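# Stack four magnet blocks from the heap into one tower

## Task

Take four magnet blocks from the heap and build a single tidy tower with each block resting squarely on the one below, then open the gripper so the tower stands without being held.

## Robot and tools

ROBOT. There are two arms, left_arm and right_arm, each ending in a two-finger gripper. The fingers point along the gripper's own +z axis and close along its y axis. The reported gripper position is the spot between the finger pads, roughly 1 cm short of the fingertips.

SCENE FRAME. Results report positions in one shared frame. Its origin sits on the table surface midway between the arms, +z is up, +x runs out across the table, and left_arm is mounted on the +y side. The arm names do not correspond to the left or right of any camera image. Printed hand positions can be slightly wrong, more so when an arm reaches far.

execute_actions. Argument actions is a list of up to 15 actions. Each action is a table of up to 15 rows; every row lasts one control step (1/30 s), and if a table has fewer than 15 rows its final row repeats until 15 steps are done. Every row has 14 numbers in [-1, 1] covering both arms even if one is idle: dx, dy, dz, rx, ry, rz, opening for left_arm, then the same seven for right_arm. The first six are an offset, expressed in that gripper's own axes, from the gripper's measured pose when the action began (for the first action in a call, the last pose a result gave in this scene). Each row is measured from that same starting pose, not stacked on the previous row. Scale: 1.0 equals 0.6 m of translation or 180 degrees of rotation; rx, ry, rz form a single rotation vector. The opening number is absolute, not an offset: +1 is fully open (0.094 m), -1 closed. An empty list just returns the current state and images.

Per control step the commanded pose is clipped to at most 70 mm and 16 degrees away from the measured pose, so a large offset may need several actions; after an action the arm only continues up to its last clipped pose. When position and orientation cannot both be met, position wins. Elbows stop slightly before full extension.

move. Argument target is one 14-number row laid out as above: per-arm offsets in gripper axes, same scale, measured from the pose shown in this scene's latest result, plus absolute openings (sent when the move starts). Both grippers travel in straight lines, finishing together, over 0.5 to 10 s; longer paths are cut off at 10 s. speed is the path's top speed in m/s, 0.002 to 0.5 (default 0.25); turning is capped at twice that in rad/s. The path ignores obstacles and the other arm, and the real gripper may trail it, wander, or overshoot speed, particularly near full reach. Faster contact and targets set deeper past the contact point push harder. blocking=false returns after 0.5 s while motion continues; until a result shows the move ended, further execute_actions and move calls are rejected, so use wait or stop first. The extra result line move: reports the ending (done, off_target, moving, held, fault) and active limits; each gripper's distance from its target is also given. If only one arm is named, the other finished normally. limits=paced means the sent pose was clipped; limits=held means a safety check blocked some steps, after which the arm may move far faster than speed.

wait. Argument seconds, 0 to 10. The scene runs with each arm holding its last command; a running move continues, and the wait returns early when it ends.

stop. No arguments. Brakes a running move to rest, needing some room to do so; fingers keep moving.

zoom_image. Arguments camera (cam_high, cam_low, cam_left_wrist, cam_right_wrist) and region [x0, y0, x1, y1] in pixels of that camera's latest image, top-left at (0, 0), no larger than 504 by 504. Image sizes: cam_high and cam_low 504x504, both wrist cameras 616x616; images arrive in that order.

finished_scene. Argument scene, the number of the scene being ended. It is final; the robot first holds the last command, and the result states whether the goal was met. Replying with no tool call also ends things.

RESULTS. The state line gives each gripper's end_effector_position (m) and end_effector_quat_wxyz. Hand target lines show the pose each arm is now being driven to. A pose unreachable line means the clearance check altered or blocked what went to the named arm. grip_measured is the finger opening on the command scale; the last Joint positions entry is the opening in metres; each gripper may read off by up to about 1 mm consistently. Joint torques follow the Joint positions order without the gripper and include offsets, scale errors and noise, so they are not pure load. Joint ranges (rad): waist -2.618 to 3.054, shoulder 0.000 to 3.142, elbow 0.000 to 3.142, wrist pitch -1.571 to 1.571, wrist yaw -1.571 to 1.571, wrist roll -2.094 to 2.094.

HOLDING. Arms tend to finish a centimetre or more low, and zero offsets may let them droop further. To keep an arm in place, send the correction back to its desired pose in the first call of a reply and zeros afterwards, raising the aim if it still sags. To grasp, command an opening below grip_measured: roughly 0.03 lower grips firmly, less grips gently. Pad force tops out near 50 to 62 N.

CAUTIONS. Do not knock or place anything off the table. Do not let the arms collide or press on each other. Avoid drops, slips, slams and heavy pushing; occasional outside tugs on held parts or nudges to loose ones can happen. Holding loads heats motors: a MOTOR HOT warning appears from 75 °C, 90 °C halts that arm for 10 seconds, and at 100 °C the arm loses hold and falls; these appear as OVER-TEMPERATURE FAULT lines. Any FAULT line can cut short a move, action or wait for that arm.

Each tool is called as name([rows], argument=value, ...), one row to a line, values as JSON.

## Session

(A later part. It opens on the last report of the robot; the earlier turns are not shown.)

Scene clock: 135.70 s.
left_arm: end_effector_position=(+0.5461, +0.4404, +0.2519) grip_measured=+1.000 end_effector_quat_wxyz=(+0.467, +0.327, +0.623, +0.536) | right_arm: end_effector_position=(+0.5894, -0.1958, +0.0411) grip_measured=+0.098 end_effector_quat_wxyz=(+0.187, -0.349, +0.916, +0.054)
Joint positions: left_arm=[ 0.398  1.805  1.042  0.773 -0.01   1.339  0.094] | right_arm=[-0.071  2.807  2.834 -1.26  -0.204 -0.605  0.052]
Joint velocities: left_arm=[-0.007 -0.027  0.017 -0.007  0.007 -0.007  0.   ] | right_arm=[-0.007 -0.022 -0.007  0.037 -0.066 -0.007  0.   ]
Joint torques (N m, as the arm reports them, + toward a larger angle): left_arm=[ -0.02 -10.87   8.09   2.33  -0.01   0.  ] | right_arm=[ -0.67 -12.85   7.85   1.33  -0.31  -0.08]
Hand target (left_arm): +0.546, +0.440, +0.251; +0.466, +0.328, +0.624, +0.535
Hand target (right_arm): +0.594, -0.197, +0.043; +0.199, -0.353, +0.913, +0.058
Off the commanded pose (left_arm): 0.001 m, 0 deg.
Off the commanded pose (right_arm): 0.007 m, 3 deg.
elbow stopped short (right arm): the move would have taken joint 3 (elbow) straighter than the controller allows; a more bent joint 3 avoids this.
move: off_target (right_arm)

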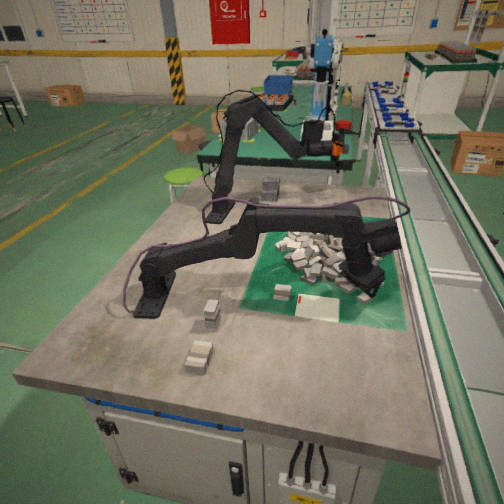

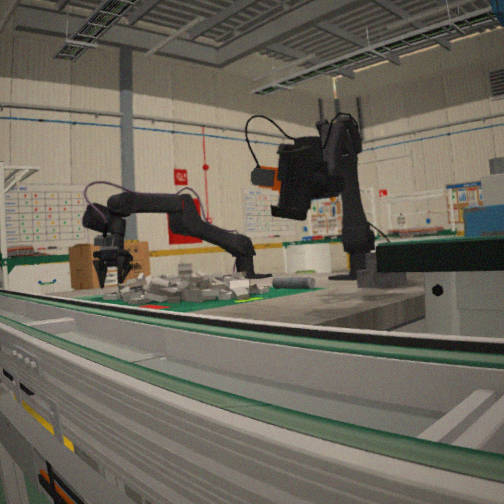

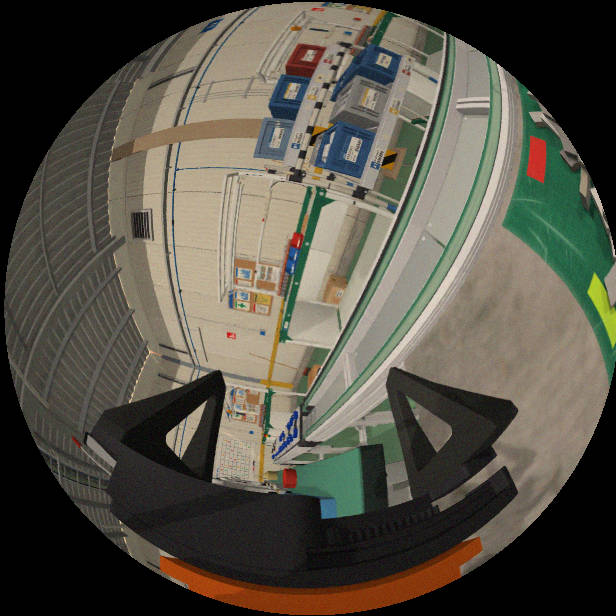

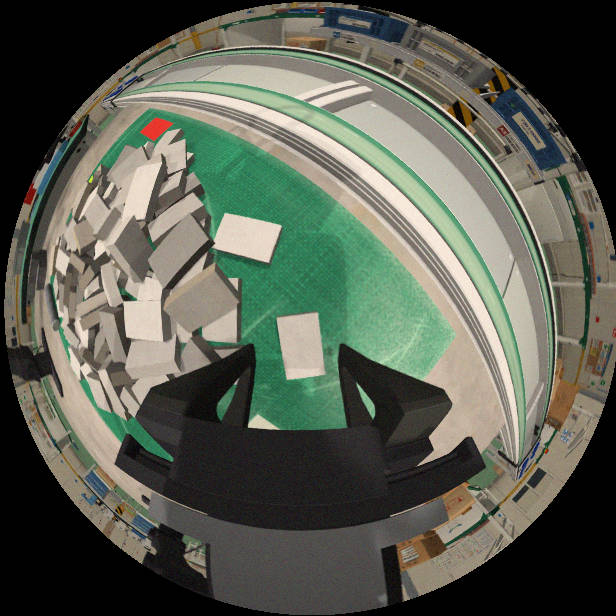

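move(target=[0,0,0,0,0,0,1,0.016,-0.006,0.055,0,0,-0.03,0.1], speed=0.04)

Scene clock: 139.20 s.
left_arm: end_effector_position=(+0.5461, +0.4404, +0.2525) grip_measured=+1.000 end_effector_quat_wxyz=(+0.467, +0.327, +0.622, +0.537) | right_arm: end_effector_position=(+0.5983, -0.1950, +0.0199) grip_measured=+0.098 end_effector_quat_wxyz=(+0.198, -0.389, +0.899, +0.044)
Joint positions: left_arm=[ 0.398  1.805  1.042  0.775 -0.01   1.339  0.094] | right_arm=[-0.071  2.806  2.74  -1.15  -0.206 -0.692  0.052]
Joint velocities: left_arm=[-0.002 -0.012  0.002 -0.007  0.095 -0.007  0.   ] | right_arm=[-0.017 -0.037 -0.105 -0.037  0.022 -0.037 -0.   ]
Joint torques (N m, as the arm reports them, + toward a larger angle): left_arm=[ -0.01 -10.87   8.09   2.34  -0.01   0.  ] | right_arm=[ -0.2  -13.89   3.72   1.4   -0.13  -0.09]
Hand target (left_arm): +0.546, +0.440, +0.252; +0.467, +0.327, +0.623, +0.536
Hand target (right_arm): +0.595, -0.197, +0.007; +0.187, -0.393, +0.899, +0.047
Off the commanded pose (left_arm): 0.001 m, 0 deg.
Off the commanded pose (right_arm): 0.013 m, 1 deg.
move: off_target (right_arm)

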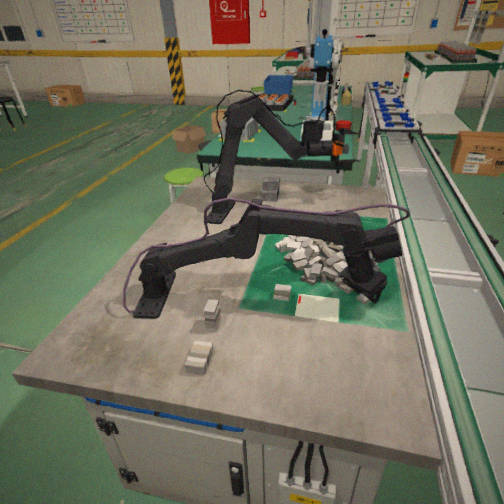

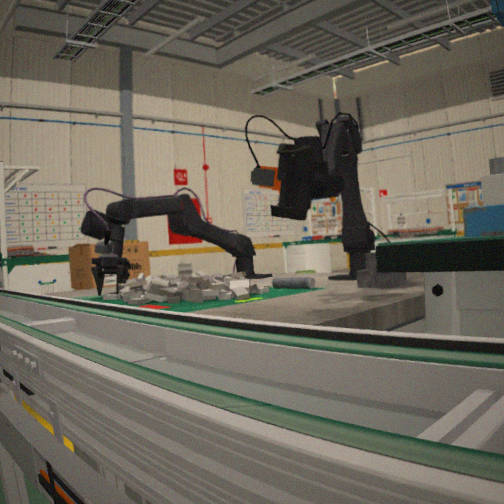

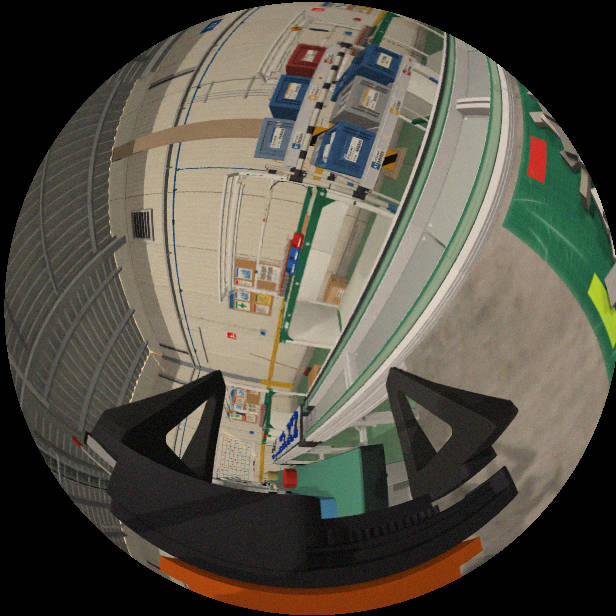

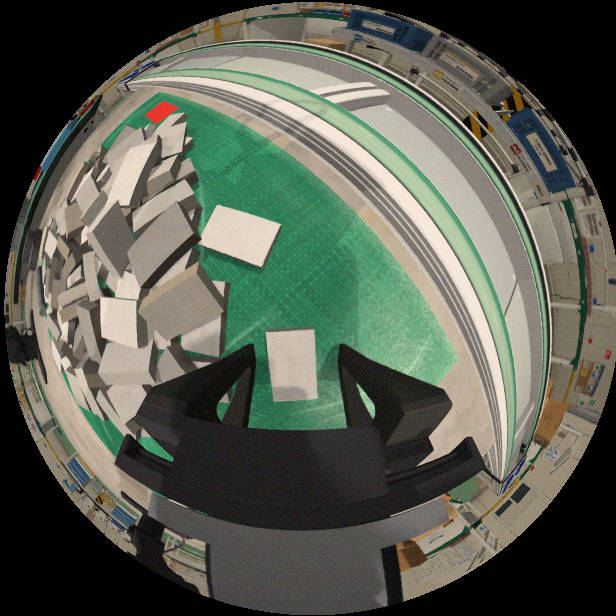

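move(target=[0,0,0,0,0,0,1,0.017,0.003,0.027,-0.024,0,0,0.0], speed=0.03)

Scene clock: 141.70 s.
left_arm: end_effector_position=(+0.5461, +0.4404, +0.2531) grip_measured=+1.000 end_effector_quat_wxyz=(+0.468, +0.327, +0.621, +0.537) | right_arm: end_effector_position=(+0.5995, -0.1937, +0.0193) grip_measured=+0.002 end_effector_quat_wxyz=(+0.206, -0.393, +0.894, +0.069)
Joint positions: left_arm=[ 0.398  1.805  1.042  0.778 -0.01   1.339  0.094] | right_arm=[-0.086  2.852  2.823 -1.189 -0.264 -0.708  0.047]
Joint velocities: left_arm=[-0.012  0.022  0.002 -0.037  0.037  0.022  0.   ] | right_arm=[ 0.002  0.022  0.066  0.007 -0.051 -0.022 -0.001]
Joint torques (N m, as the arm reports them, + toward a larger angle): left_arm=[ -0.01 -10.87   8.09   2.33  -0.01   0.  ] | right_arm=[ -0.56 -11.21   7.29   1.19  -0.25  -0.09]
Hand target (left_arm): +0.546, +0.440, +0.253; +0.467, +0.327, +0.622, +0.537
Hand target (right_arm): +0.595, -0.197, +0.001; +0.189, -0.395, +0.896, +0.076
Off the commanded pose (left_arm): 0.001 m, 0 deg.
Off the commanded pose (right_arm): 0.019 m, 3 deg.
move: off_target (right_arm)

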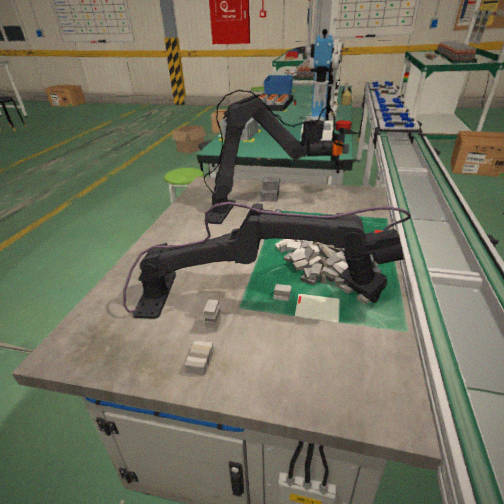

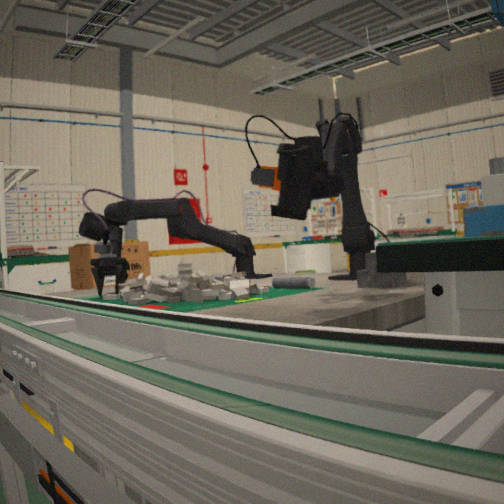

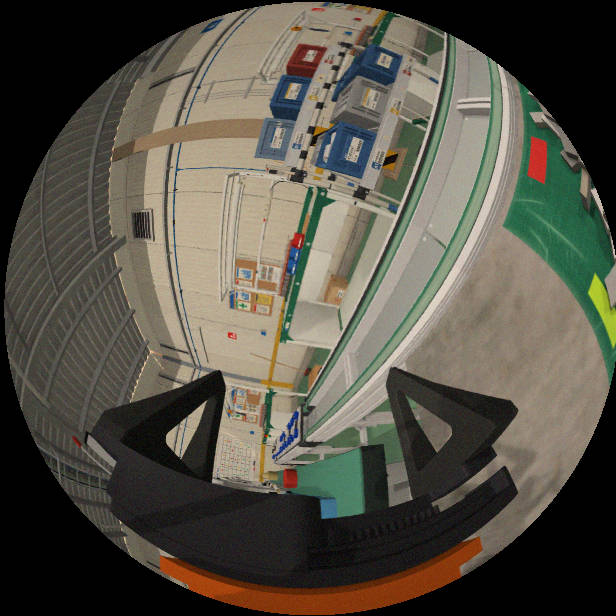

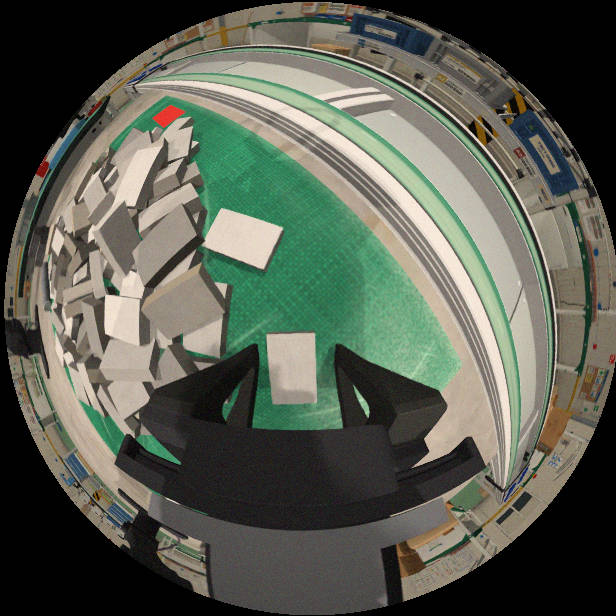

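execute_actions([
  [[0,0,0,0,0,0,1,0.004,0,0.008,0,0,0,-0.33]],
  [[0,0,0,0,0,0,1,0,0,0,0,0,0,-0.465]],
])

Scene clock: 143.53 s.
left_arm: end_effector_position=(+0.5460, +0.4404, +0.2542) grip_measured=+1.000 end_effector_quat_wxyz=(+0.469, +0.326, +0.620, +0.538) | right_arm: end_effector_position=(+0.6009, -0.1930, +0.0199) grip_measured=-0.437 end_effector_quat_wxyz=(+0.209, -0.394, +0.892, +0.070)
Joint positions: left_arm=[ 0.398  1.805  1.042  0.782 -0.01   1.339  0.094] | right_arm=[-0.086  2.854  2.826 -1.184 -0.268 -0.709  0.026]
Joint velocities: left_arm=[-0.007  0.012 -0.002 -0.051 -0.022 -0.007  0.   ] | right_arm=[-0.007 -0.007 -0.017 -0.081  0.022 -0.066  0.001]
Joint torques (N m, as the arm reports them, + toward a larger angle): left_arm=[ -0.01 -10.87   8.08   2.34  -0.01   0.  ] | right_arm=[  0.02 -14.17   5.95   1.35  -0.19   0.  ]
Hand target (left_arm): +0.546, +0.440, +0.254; +0.468, +0.326, +0.621, +0.538
Hand target (right_arm): +0.601, -0.193, +0.020; +0.209, -0.394, +0.892, +0.069
Off the commanded pose (left_arm): 0.001 m, 0 deg.
Off the commanded pose (right_arm): 0.000 m, 0 deg.

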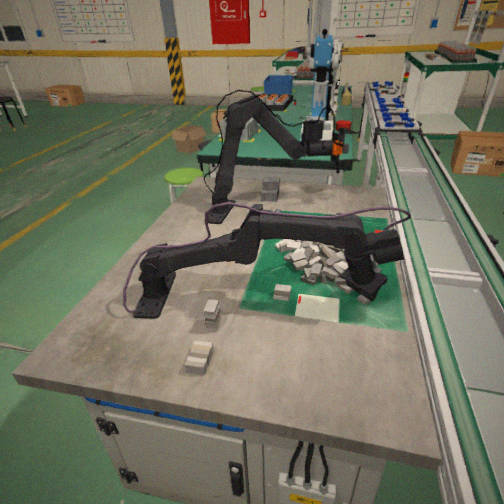

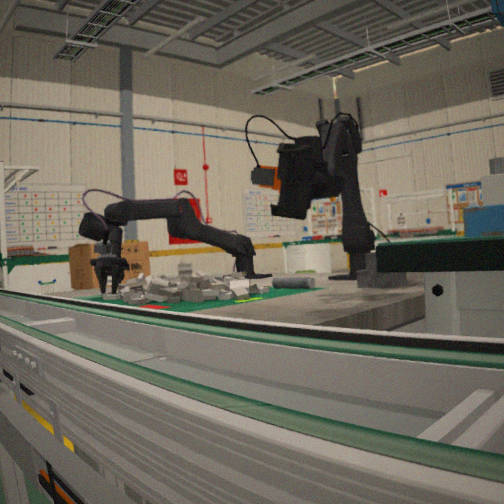

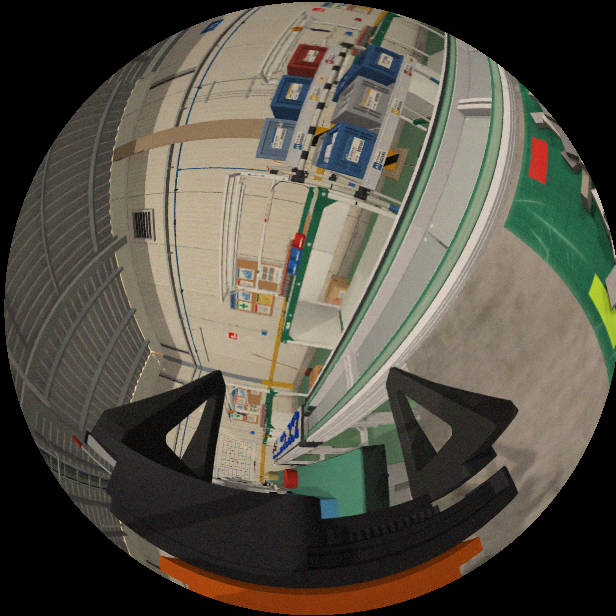

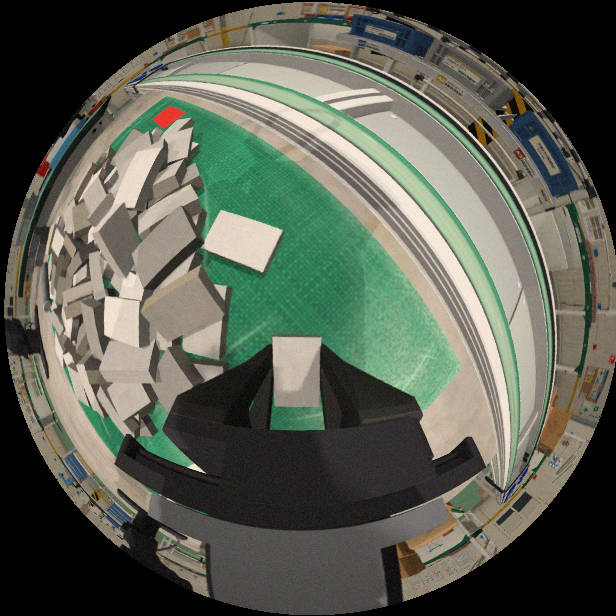

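move(target=[0,0,0,0,0,0,1,-0.025,-0.004,-0.11,0,0,0,-0.465], speed=0.08)

Scene clock: 146.70 s.
left_arm: end_effector_position=(+0.5460, +0.4404, +0.2548) grip_measured=+1.000 end_effector_quat_wxyz=(+0.469, +0.325, +0.619, +0.539) | right_arm: end_effector_position=(+0.5867, -0.2008, +0.0645) grip_measured=-0.437 end_effector_quat_wxyz=(+0.207, -0.389, +0.895, +0.069)
Joint positions: left_arm=[ 0.398  1.805  1.042  0.784 -0.01   1.339  0.094] | right_arm=[-0.097  2.763  2.826 -1.282 -0.268 -0.709  0.026]
Joint velocities: left_arm=[-0.017  0.007 -0.007 -0.037  0.022 -0.007  0.   ] | right_arm=[-0.022 -0.002  0.002 -0.066  0.037 -0.022 -0.   ]
Joint torques (N m, as the arm reports them, + toward a larger angle): left_arm=[ -0.01 -10.85   8.09   2.33  -0.01   0.  ] | right_arm=[ -0.55 -15.15   8.46   1.26  -0.24  -0.06]
Hand target (left_arm): +0.546, +0.440, +0.254; +0.469, +0.326, +0.620, +0.538
Hand target (right_arm): +0.590, -0.204, +0.086; +0.227, -0.390, +0.890, +0.063
Off the commanded pose (left_arm): 0.001 m, 0 deg.
Off the commanded pose (right_arm): 0.022 m, 1 deg.
elbow stopped short (right arm): the move would have taken joint 3 (elbow) straighter than the controller allows; a more bent joint 3 avoids this.
move: off_target (right_arm)

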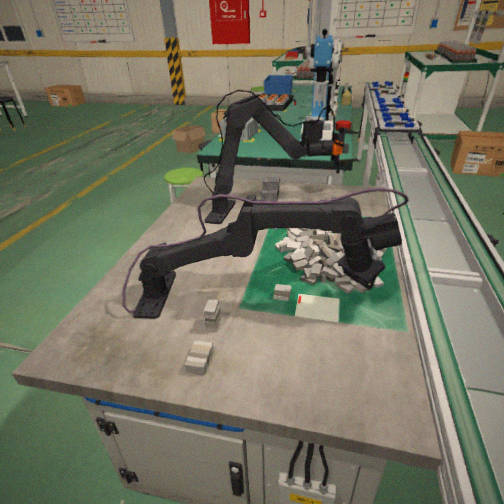

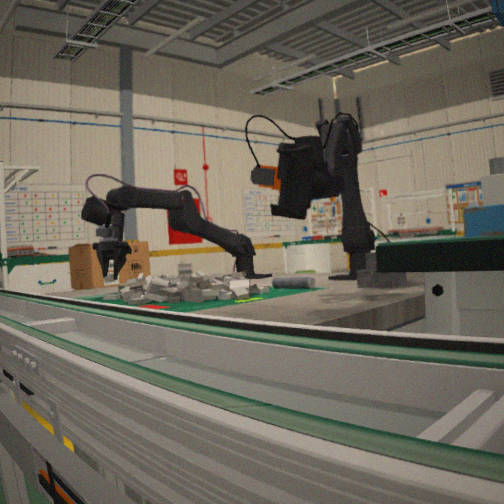

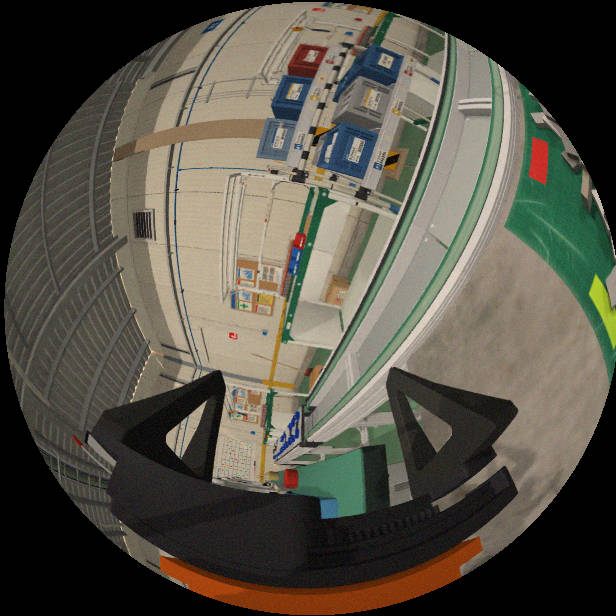

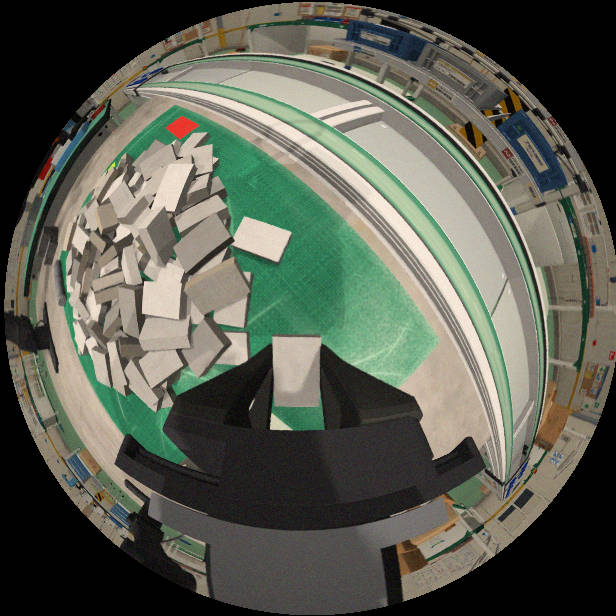

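move(target=[0,0,0,0,0,0,1,0.2472,0.2259,-0.1475,0.104,0.010,0.246,-0.465], speed=0.18)

Scene clock: 151.43 s.
left_arm: end_effector_position=(+0.5460, +0.4404, +0.2554) grip_measured=+1.000 end_effector_quat_wxyz=(+0.470, +0.325, +0.618, +0.540) | right_arm: end_effector_position=(+0.3724, -0.2329, +0.0754) grip_measured=-0.438 end_effector_quat_wxyz=(+0.204, +0.010, +0.979, -0.002)
Joint positions: left_arm=[ 0.398  1.805  1.042  0.787 -0.01   1.339  0.094] | right_arm=[ 0.015  1.637  1.079 -0.609  0.078  0.179  0.026]
Joint velocities: left_arm=[ 0.002  0.007  0.007  0.037  0.007 -0.037  0.   ] | right_arm=[0.007 0.007 0.017 0.022 0.037 0.051 0.   ]
Joint torques (N m, as the arm reports them, + toward a larger angle): left_arm=[ -0.02 -10.86   8.09   2.33  -0.01   0.  ] | right_arm=[ 0.84 -8.26  4.8   1.56  0.15  0.12]
Hand target (left_arm): +0.546, +0.440, +0.255; +0.469, +0.325, +0.619, +0.539
Hand target (right_arm): +0.369, -0.233, +0.078; +0.211, +0.013, +0.977, -0.006
Off the commanded pose (left_arm): 0.001 m, 0 deg.
Off the commanded pose (right_arm): 0.003 m, 1 deg.
move: done

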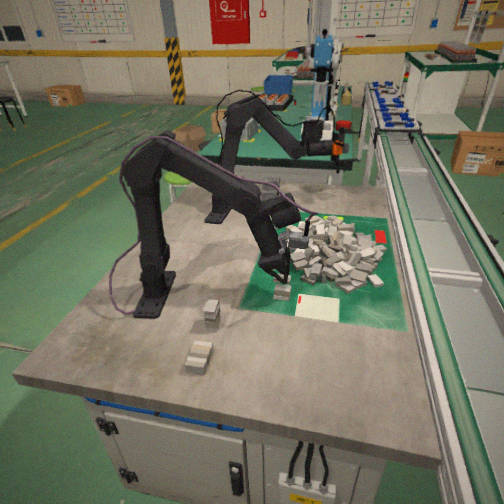

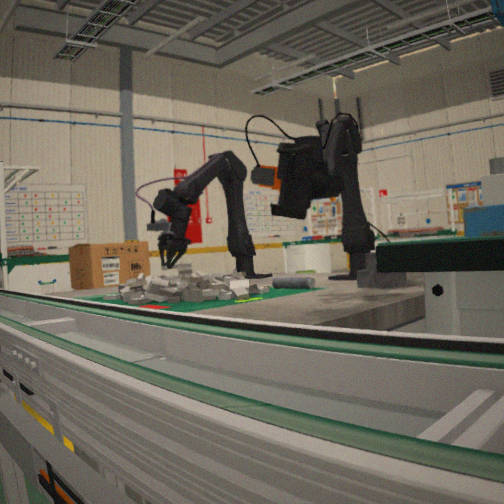

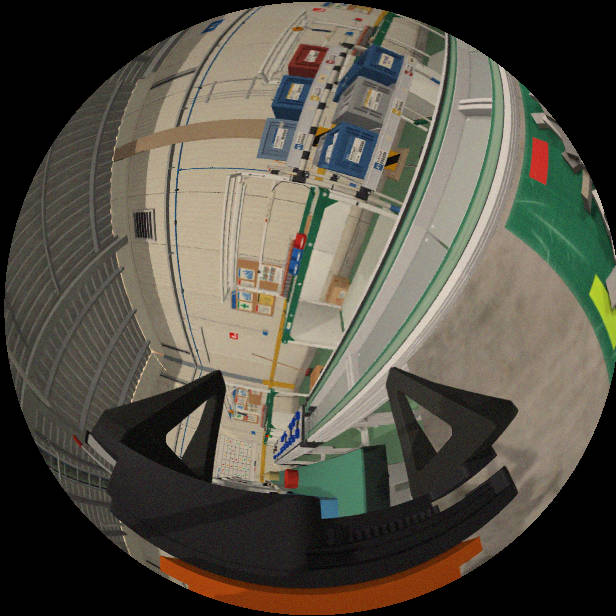

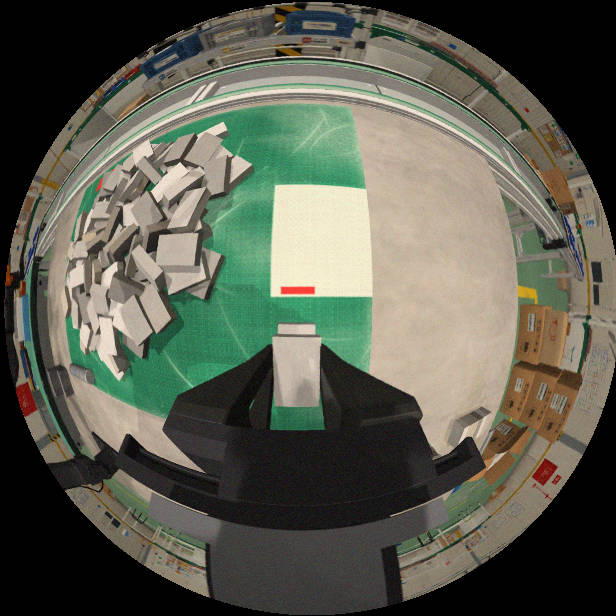

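zoom_image(camera="cam_right_wrist", region=[230, 280, 370, 420])

zoom_image(camera="cam_high", region=[240, 240, 330, 320])

Region (230, 280, 370, 420) of cam_right_wrist's 616x616 image, scaled by 3.600, with more detail than that image has.

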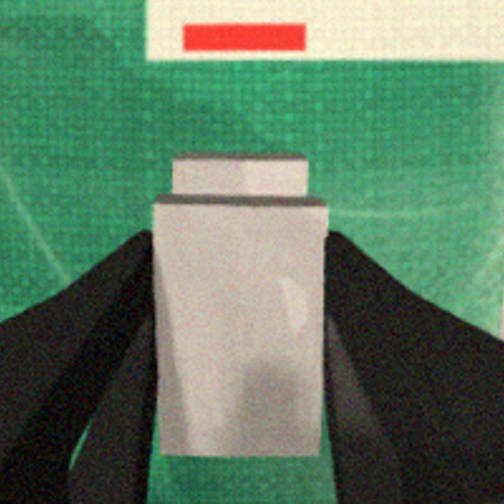

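Region (240, 240, 330, 320) of cam_high's 504x504 image, scaled by 5.600, with more detail than that image has.

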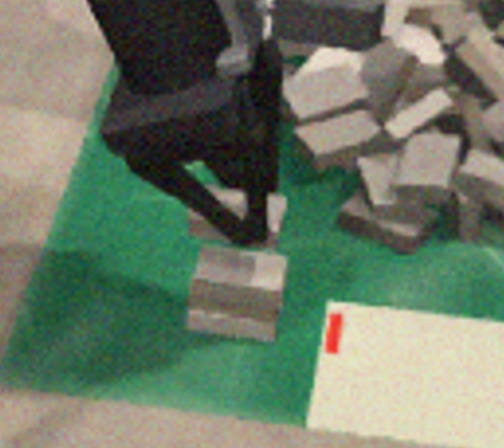

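move(target=[0,0,0,0,0,0,1,0.018,0,0.041,0,0,0,-0.465], speed=0.03)

zoom_image(camera="cam_right_wrist", region=[250, 300, 350, 400])

zoom_image(camera="cam_high", region=[250, 260, 320, 315])

Scene clock: 155.80 s.
left_arm: end_effector_position=(+0.5460, +0.4404, +0.2559) grip_measured=+1.000 end_effector_quat_wxyz=(+0.470, +0.325, +0.618, +0.540) | right_arm: end_effector_position=(+0.3740, -0.2328, +0.0558) grip_measured=-0.438 end_effector_quat_wxyz=(+0.208, +0.011, +0.978, -0.002)
Joint positions: left_arm=[ 0.398  1.805  1.042  0.789 -0.01   1.339  0.094] | right_arm=[ 0.015  1.664  1.023 -0.517  0.079  0.181  0.026]
Joint velocities: left_arm=[-0.017 -0.012  0.002 -0.007  0.007  0.007  0.   ] | right_arm=[ 0.012  0.002 -0.007  0.051 -0.007 -0.022 -0.001]
Joint torques (N m, as the arm reports them, + toward a larger angle): left_arm=[ -0.01 -10.85   8.08   2.33  -0.01   0.  ] | right_arm=[ 0.02 -6.03  4.62  1.61  0.04 -0.03]
Hand target (left_arm): +0.546, +0.440, +0.255; +0.470, +0.325, +0.618, +0.540
Hand target (right_arm): +0.372, -0.233, +0.049; +0.204, +0.010, +0.979, -0.002
Off the commanded pose (left_arm): 0.001 m, 0 deg.
Off the commanded pose (right_arm): 0.007 m, 0 deg.
move: done

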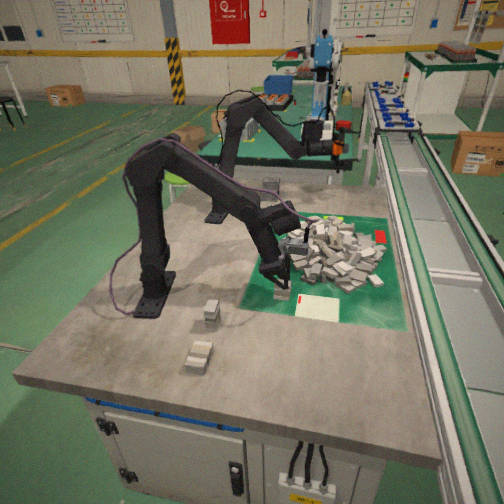

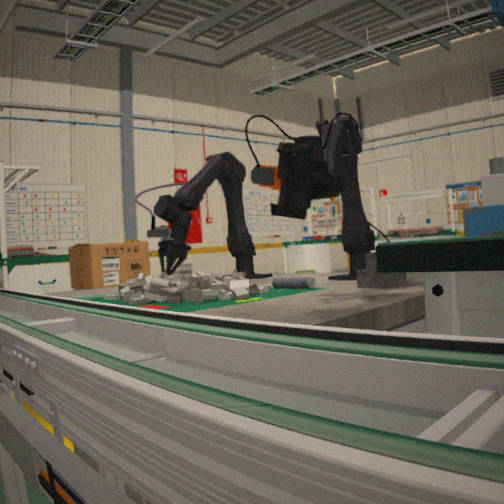

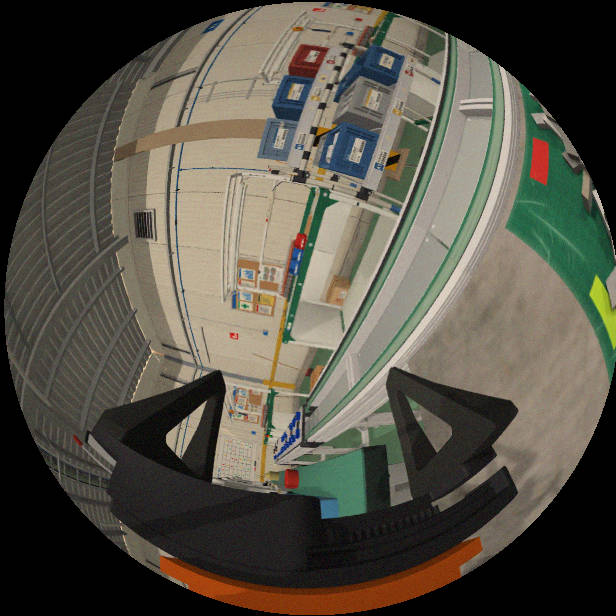

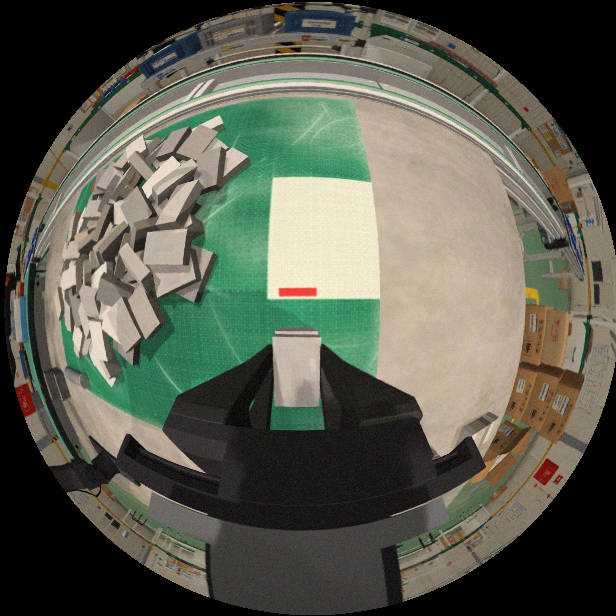

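Region (250, 300, 350, 400) of cam_right_wrist's 616x616 image, scaled by 5.040, with more detail than that image has.

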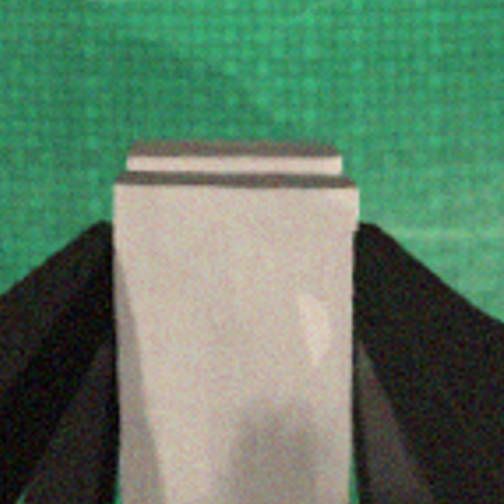

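Region (250, 260, 320, 315) of cam_high's 504x504 image, scaled by 7.200, with more detail than that image has; it fills the top 396 rows of this view, and the rest is white.

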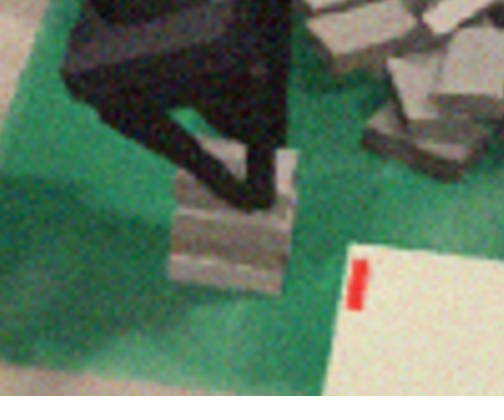

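move(target=[0,0,0,0,0,0,1,0.009,0,0.023,0,0,0,-0.465], speed=0.015)

zoom_image(camera="cam_right_wrist", region=[250, 300, 350, 400])

zoom_image(camera="cam_high", region=[250, 260, 320, 315])

Scene clock: 158.57 s.
left_arm: end_effector_position=(+0.5460, +0.4404, +0.2564) grip_measured=+1.000 end_effector_quat_wxyz=(+0.471, +0.324, +0.617, +0.541) | right_arm: end_effector_position=(+0.3787, -0.2321, +0.0502) grip_measured=-0.438 end_effector_quat_wxyz=(+0.217, +0.011, +0.976, -0.000)
Joint positions: left_arm=[ 0.398  1.805  1.042  0.791 -0.01   1.339  0.094] | right_arm=[ 0.015  1.678  1.006 -0.468  0.08   0.181  0.026]
Joint velocities: left_arm=[-0.022 -0.007 -0.007  0.081 -0.051  0.007  0.   ] | right_arm=[-0.002 -0.002  0.002  0.022 -0.007  0.007  0.   ]
Joint torques (N m, as the arm reports them, + toward a larger angle): left_arm=[ -0.01 -10.86   8.08   2.33  -0.01  -0.01] | right_arm=[ 0.11 -5.73  4.6   1.65 -0.02 -0.01]
Hand target (left_arm): +0.546, +0.440, +0.256; +0.470, +0.325, +0.618, +0.540
Hand target (right_arm): +0.374, -0.233, +0.041; +0.208, +0.011, +0.978, -0.002
Off the commanded pose (left_arm): 0.000 m, 0 deg.
Off the commanded pose (right_arm): 0.010 m, 1 deg.
move: done

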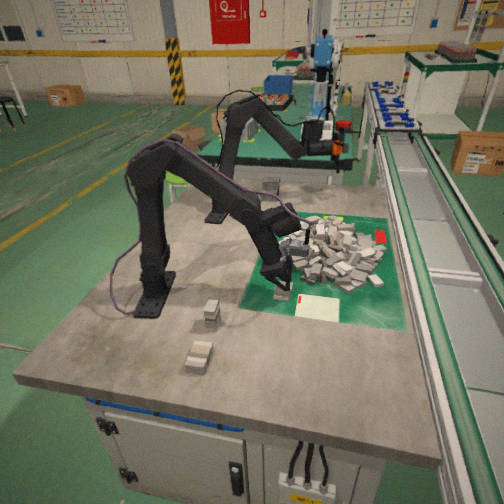

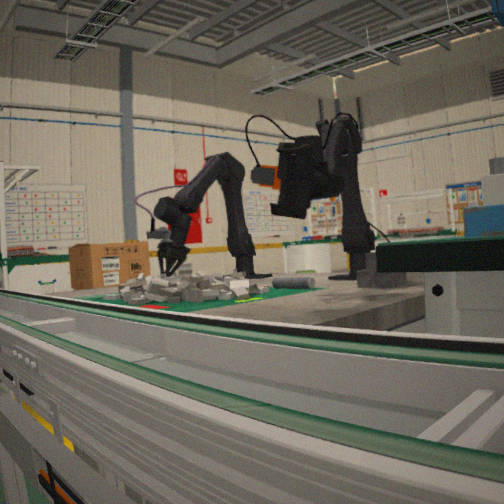

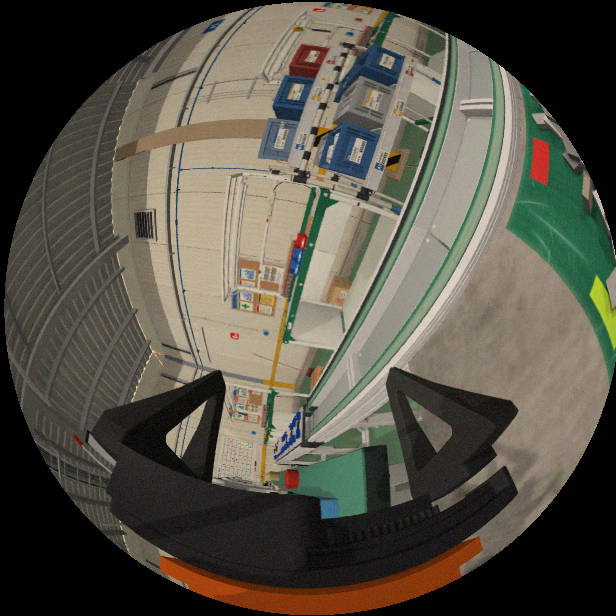

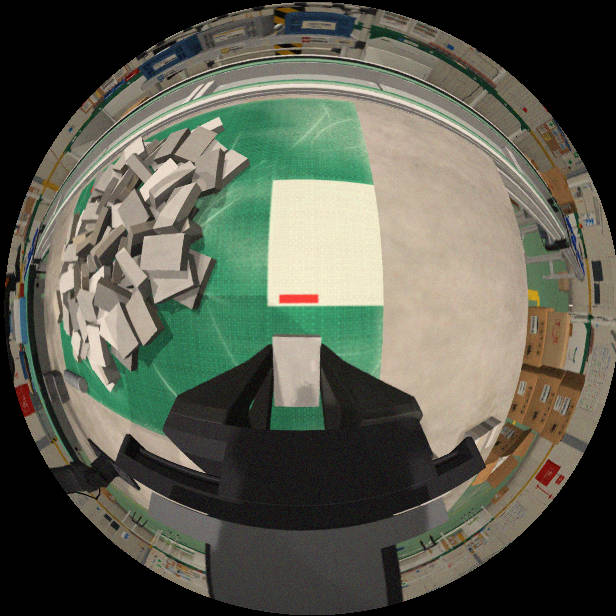

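Region (250, 300, 350, 400) of cam_right_wrist's 616x616 image, scaled by 5.040, with more detail than that image has.

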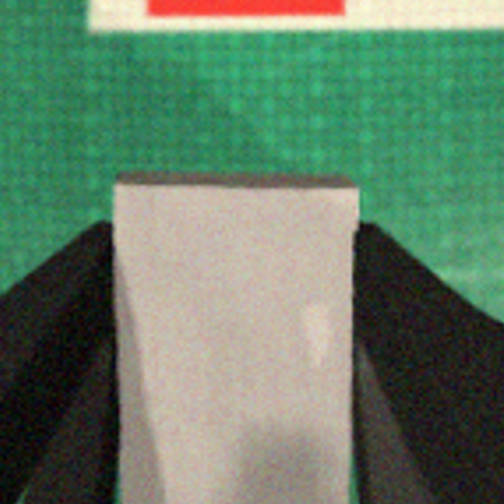

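Region (250, 260, 320, 315) of cam_high's 504x504 image, scaled by 7.200, with more detail than that image has; it fills the top 396 rows of this view, and the rest is white.

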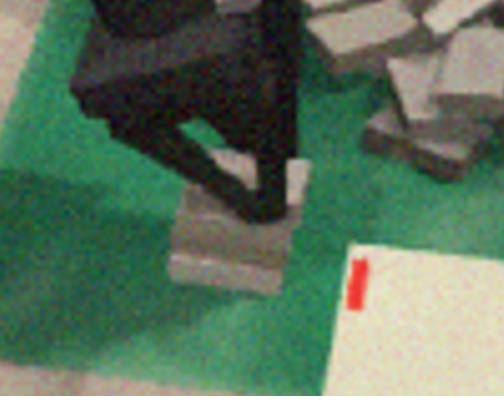

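move(target=[0,0,0,0,0,0,1,0.0135,0,-0.002,0,0.005,0,-0.465], speed=0.015)

zoom_image(camera="cam_right_wrist", region=[250, 300, 350, 400])

Scene clock: 160.57 s.
left_arm: end_effector_position=(+0.5460, +0.4404, +0.2570) grip_measured=+1.000 end_effector_quat_wxyz=(+0.471, +0.324, +0.616, +0.541) | right_arm: end_effector_position=(+0.3785, -0.2322, +0.0501) grip_measured=-0.438 end_effector_quat_wxyz=(+0.217, +0.011, +0.976, -0.001)
Joint positions: left_arm=[ 0.398  1.805  1.042  0.793 -0.01   1.339  0.094] | right_arm=[ 0.015  1.678  1.006 -0.469  0.08   0.181  0.026]
Joint velocities: left_arm=[-0.007  0.002  0.002 -0.051  0.007 -0.022  0.   ] | right_arm=[ 0.007 -0.002 -0.002 -0.022 -0.007  0.007 -0.   ]
Joint torques (N m, as the arm reports them, + toward a larger angle): left_arm=[ -0.02 -10.85   8.08   2.33  -0.01   0.  ] | right_arm=[ 0.33 -7.65  4.49  1.39 -0.01  0.06]
Hand target (left_arm): +0.546, +0.440, +0.256; +0.471, +0.324, +0.617, +0.541
Hand target (right_arm): +0.371, -0.232, +0.048; +0.209, +0.011, +0.978, -0.000
Off the commanded pose (left_arm): 0.001 m, 0 deg.
Off the commanded pose (right_arm): 0.008 m, 1 deg.
move: done

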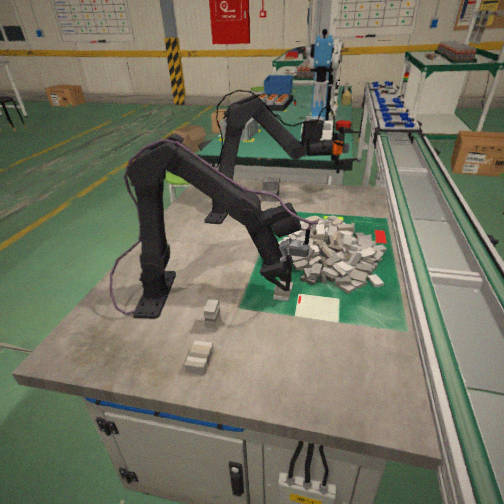

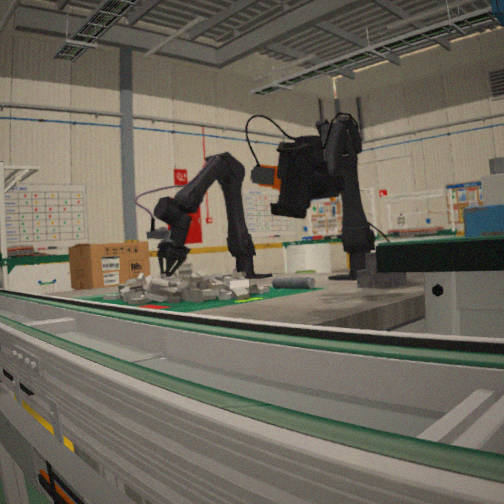

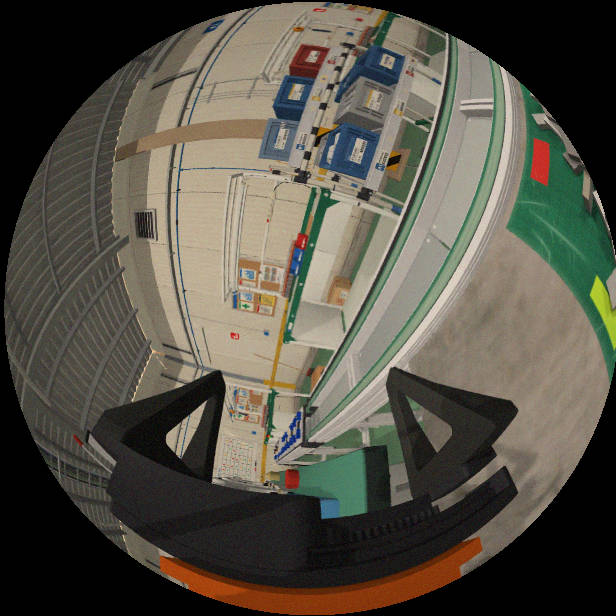

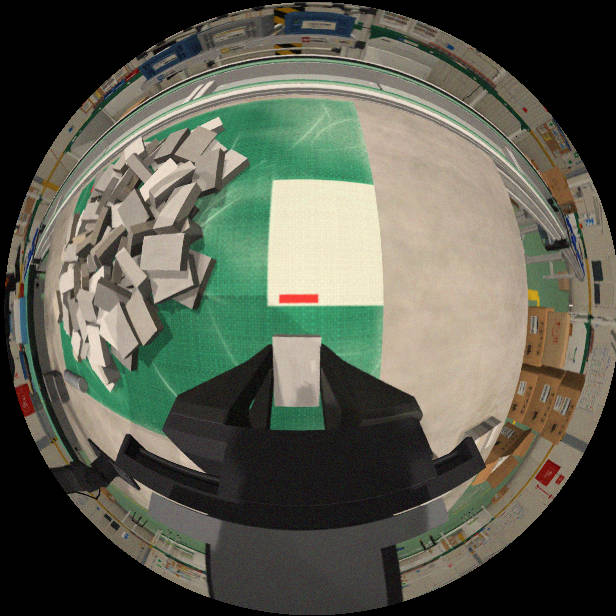

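Region (250, 300, 350, 400) of cam_right_wrist's 616x616 image, scaled by 5.040, with more detail than that image has.

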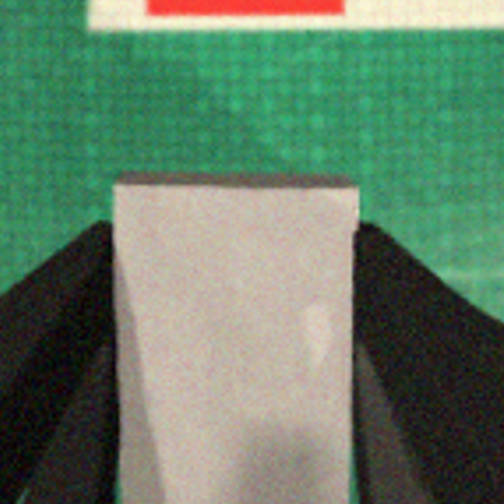

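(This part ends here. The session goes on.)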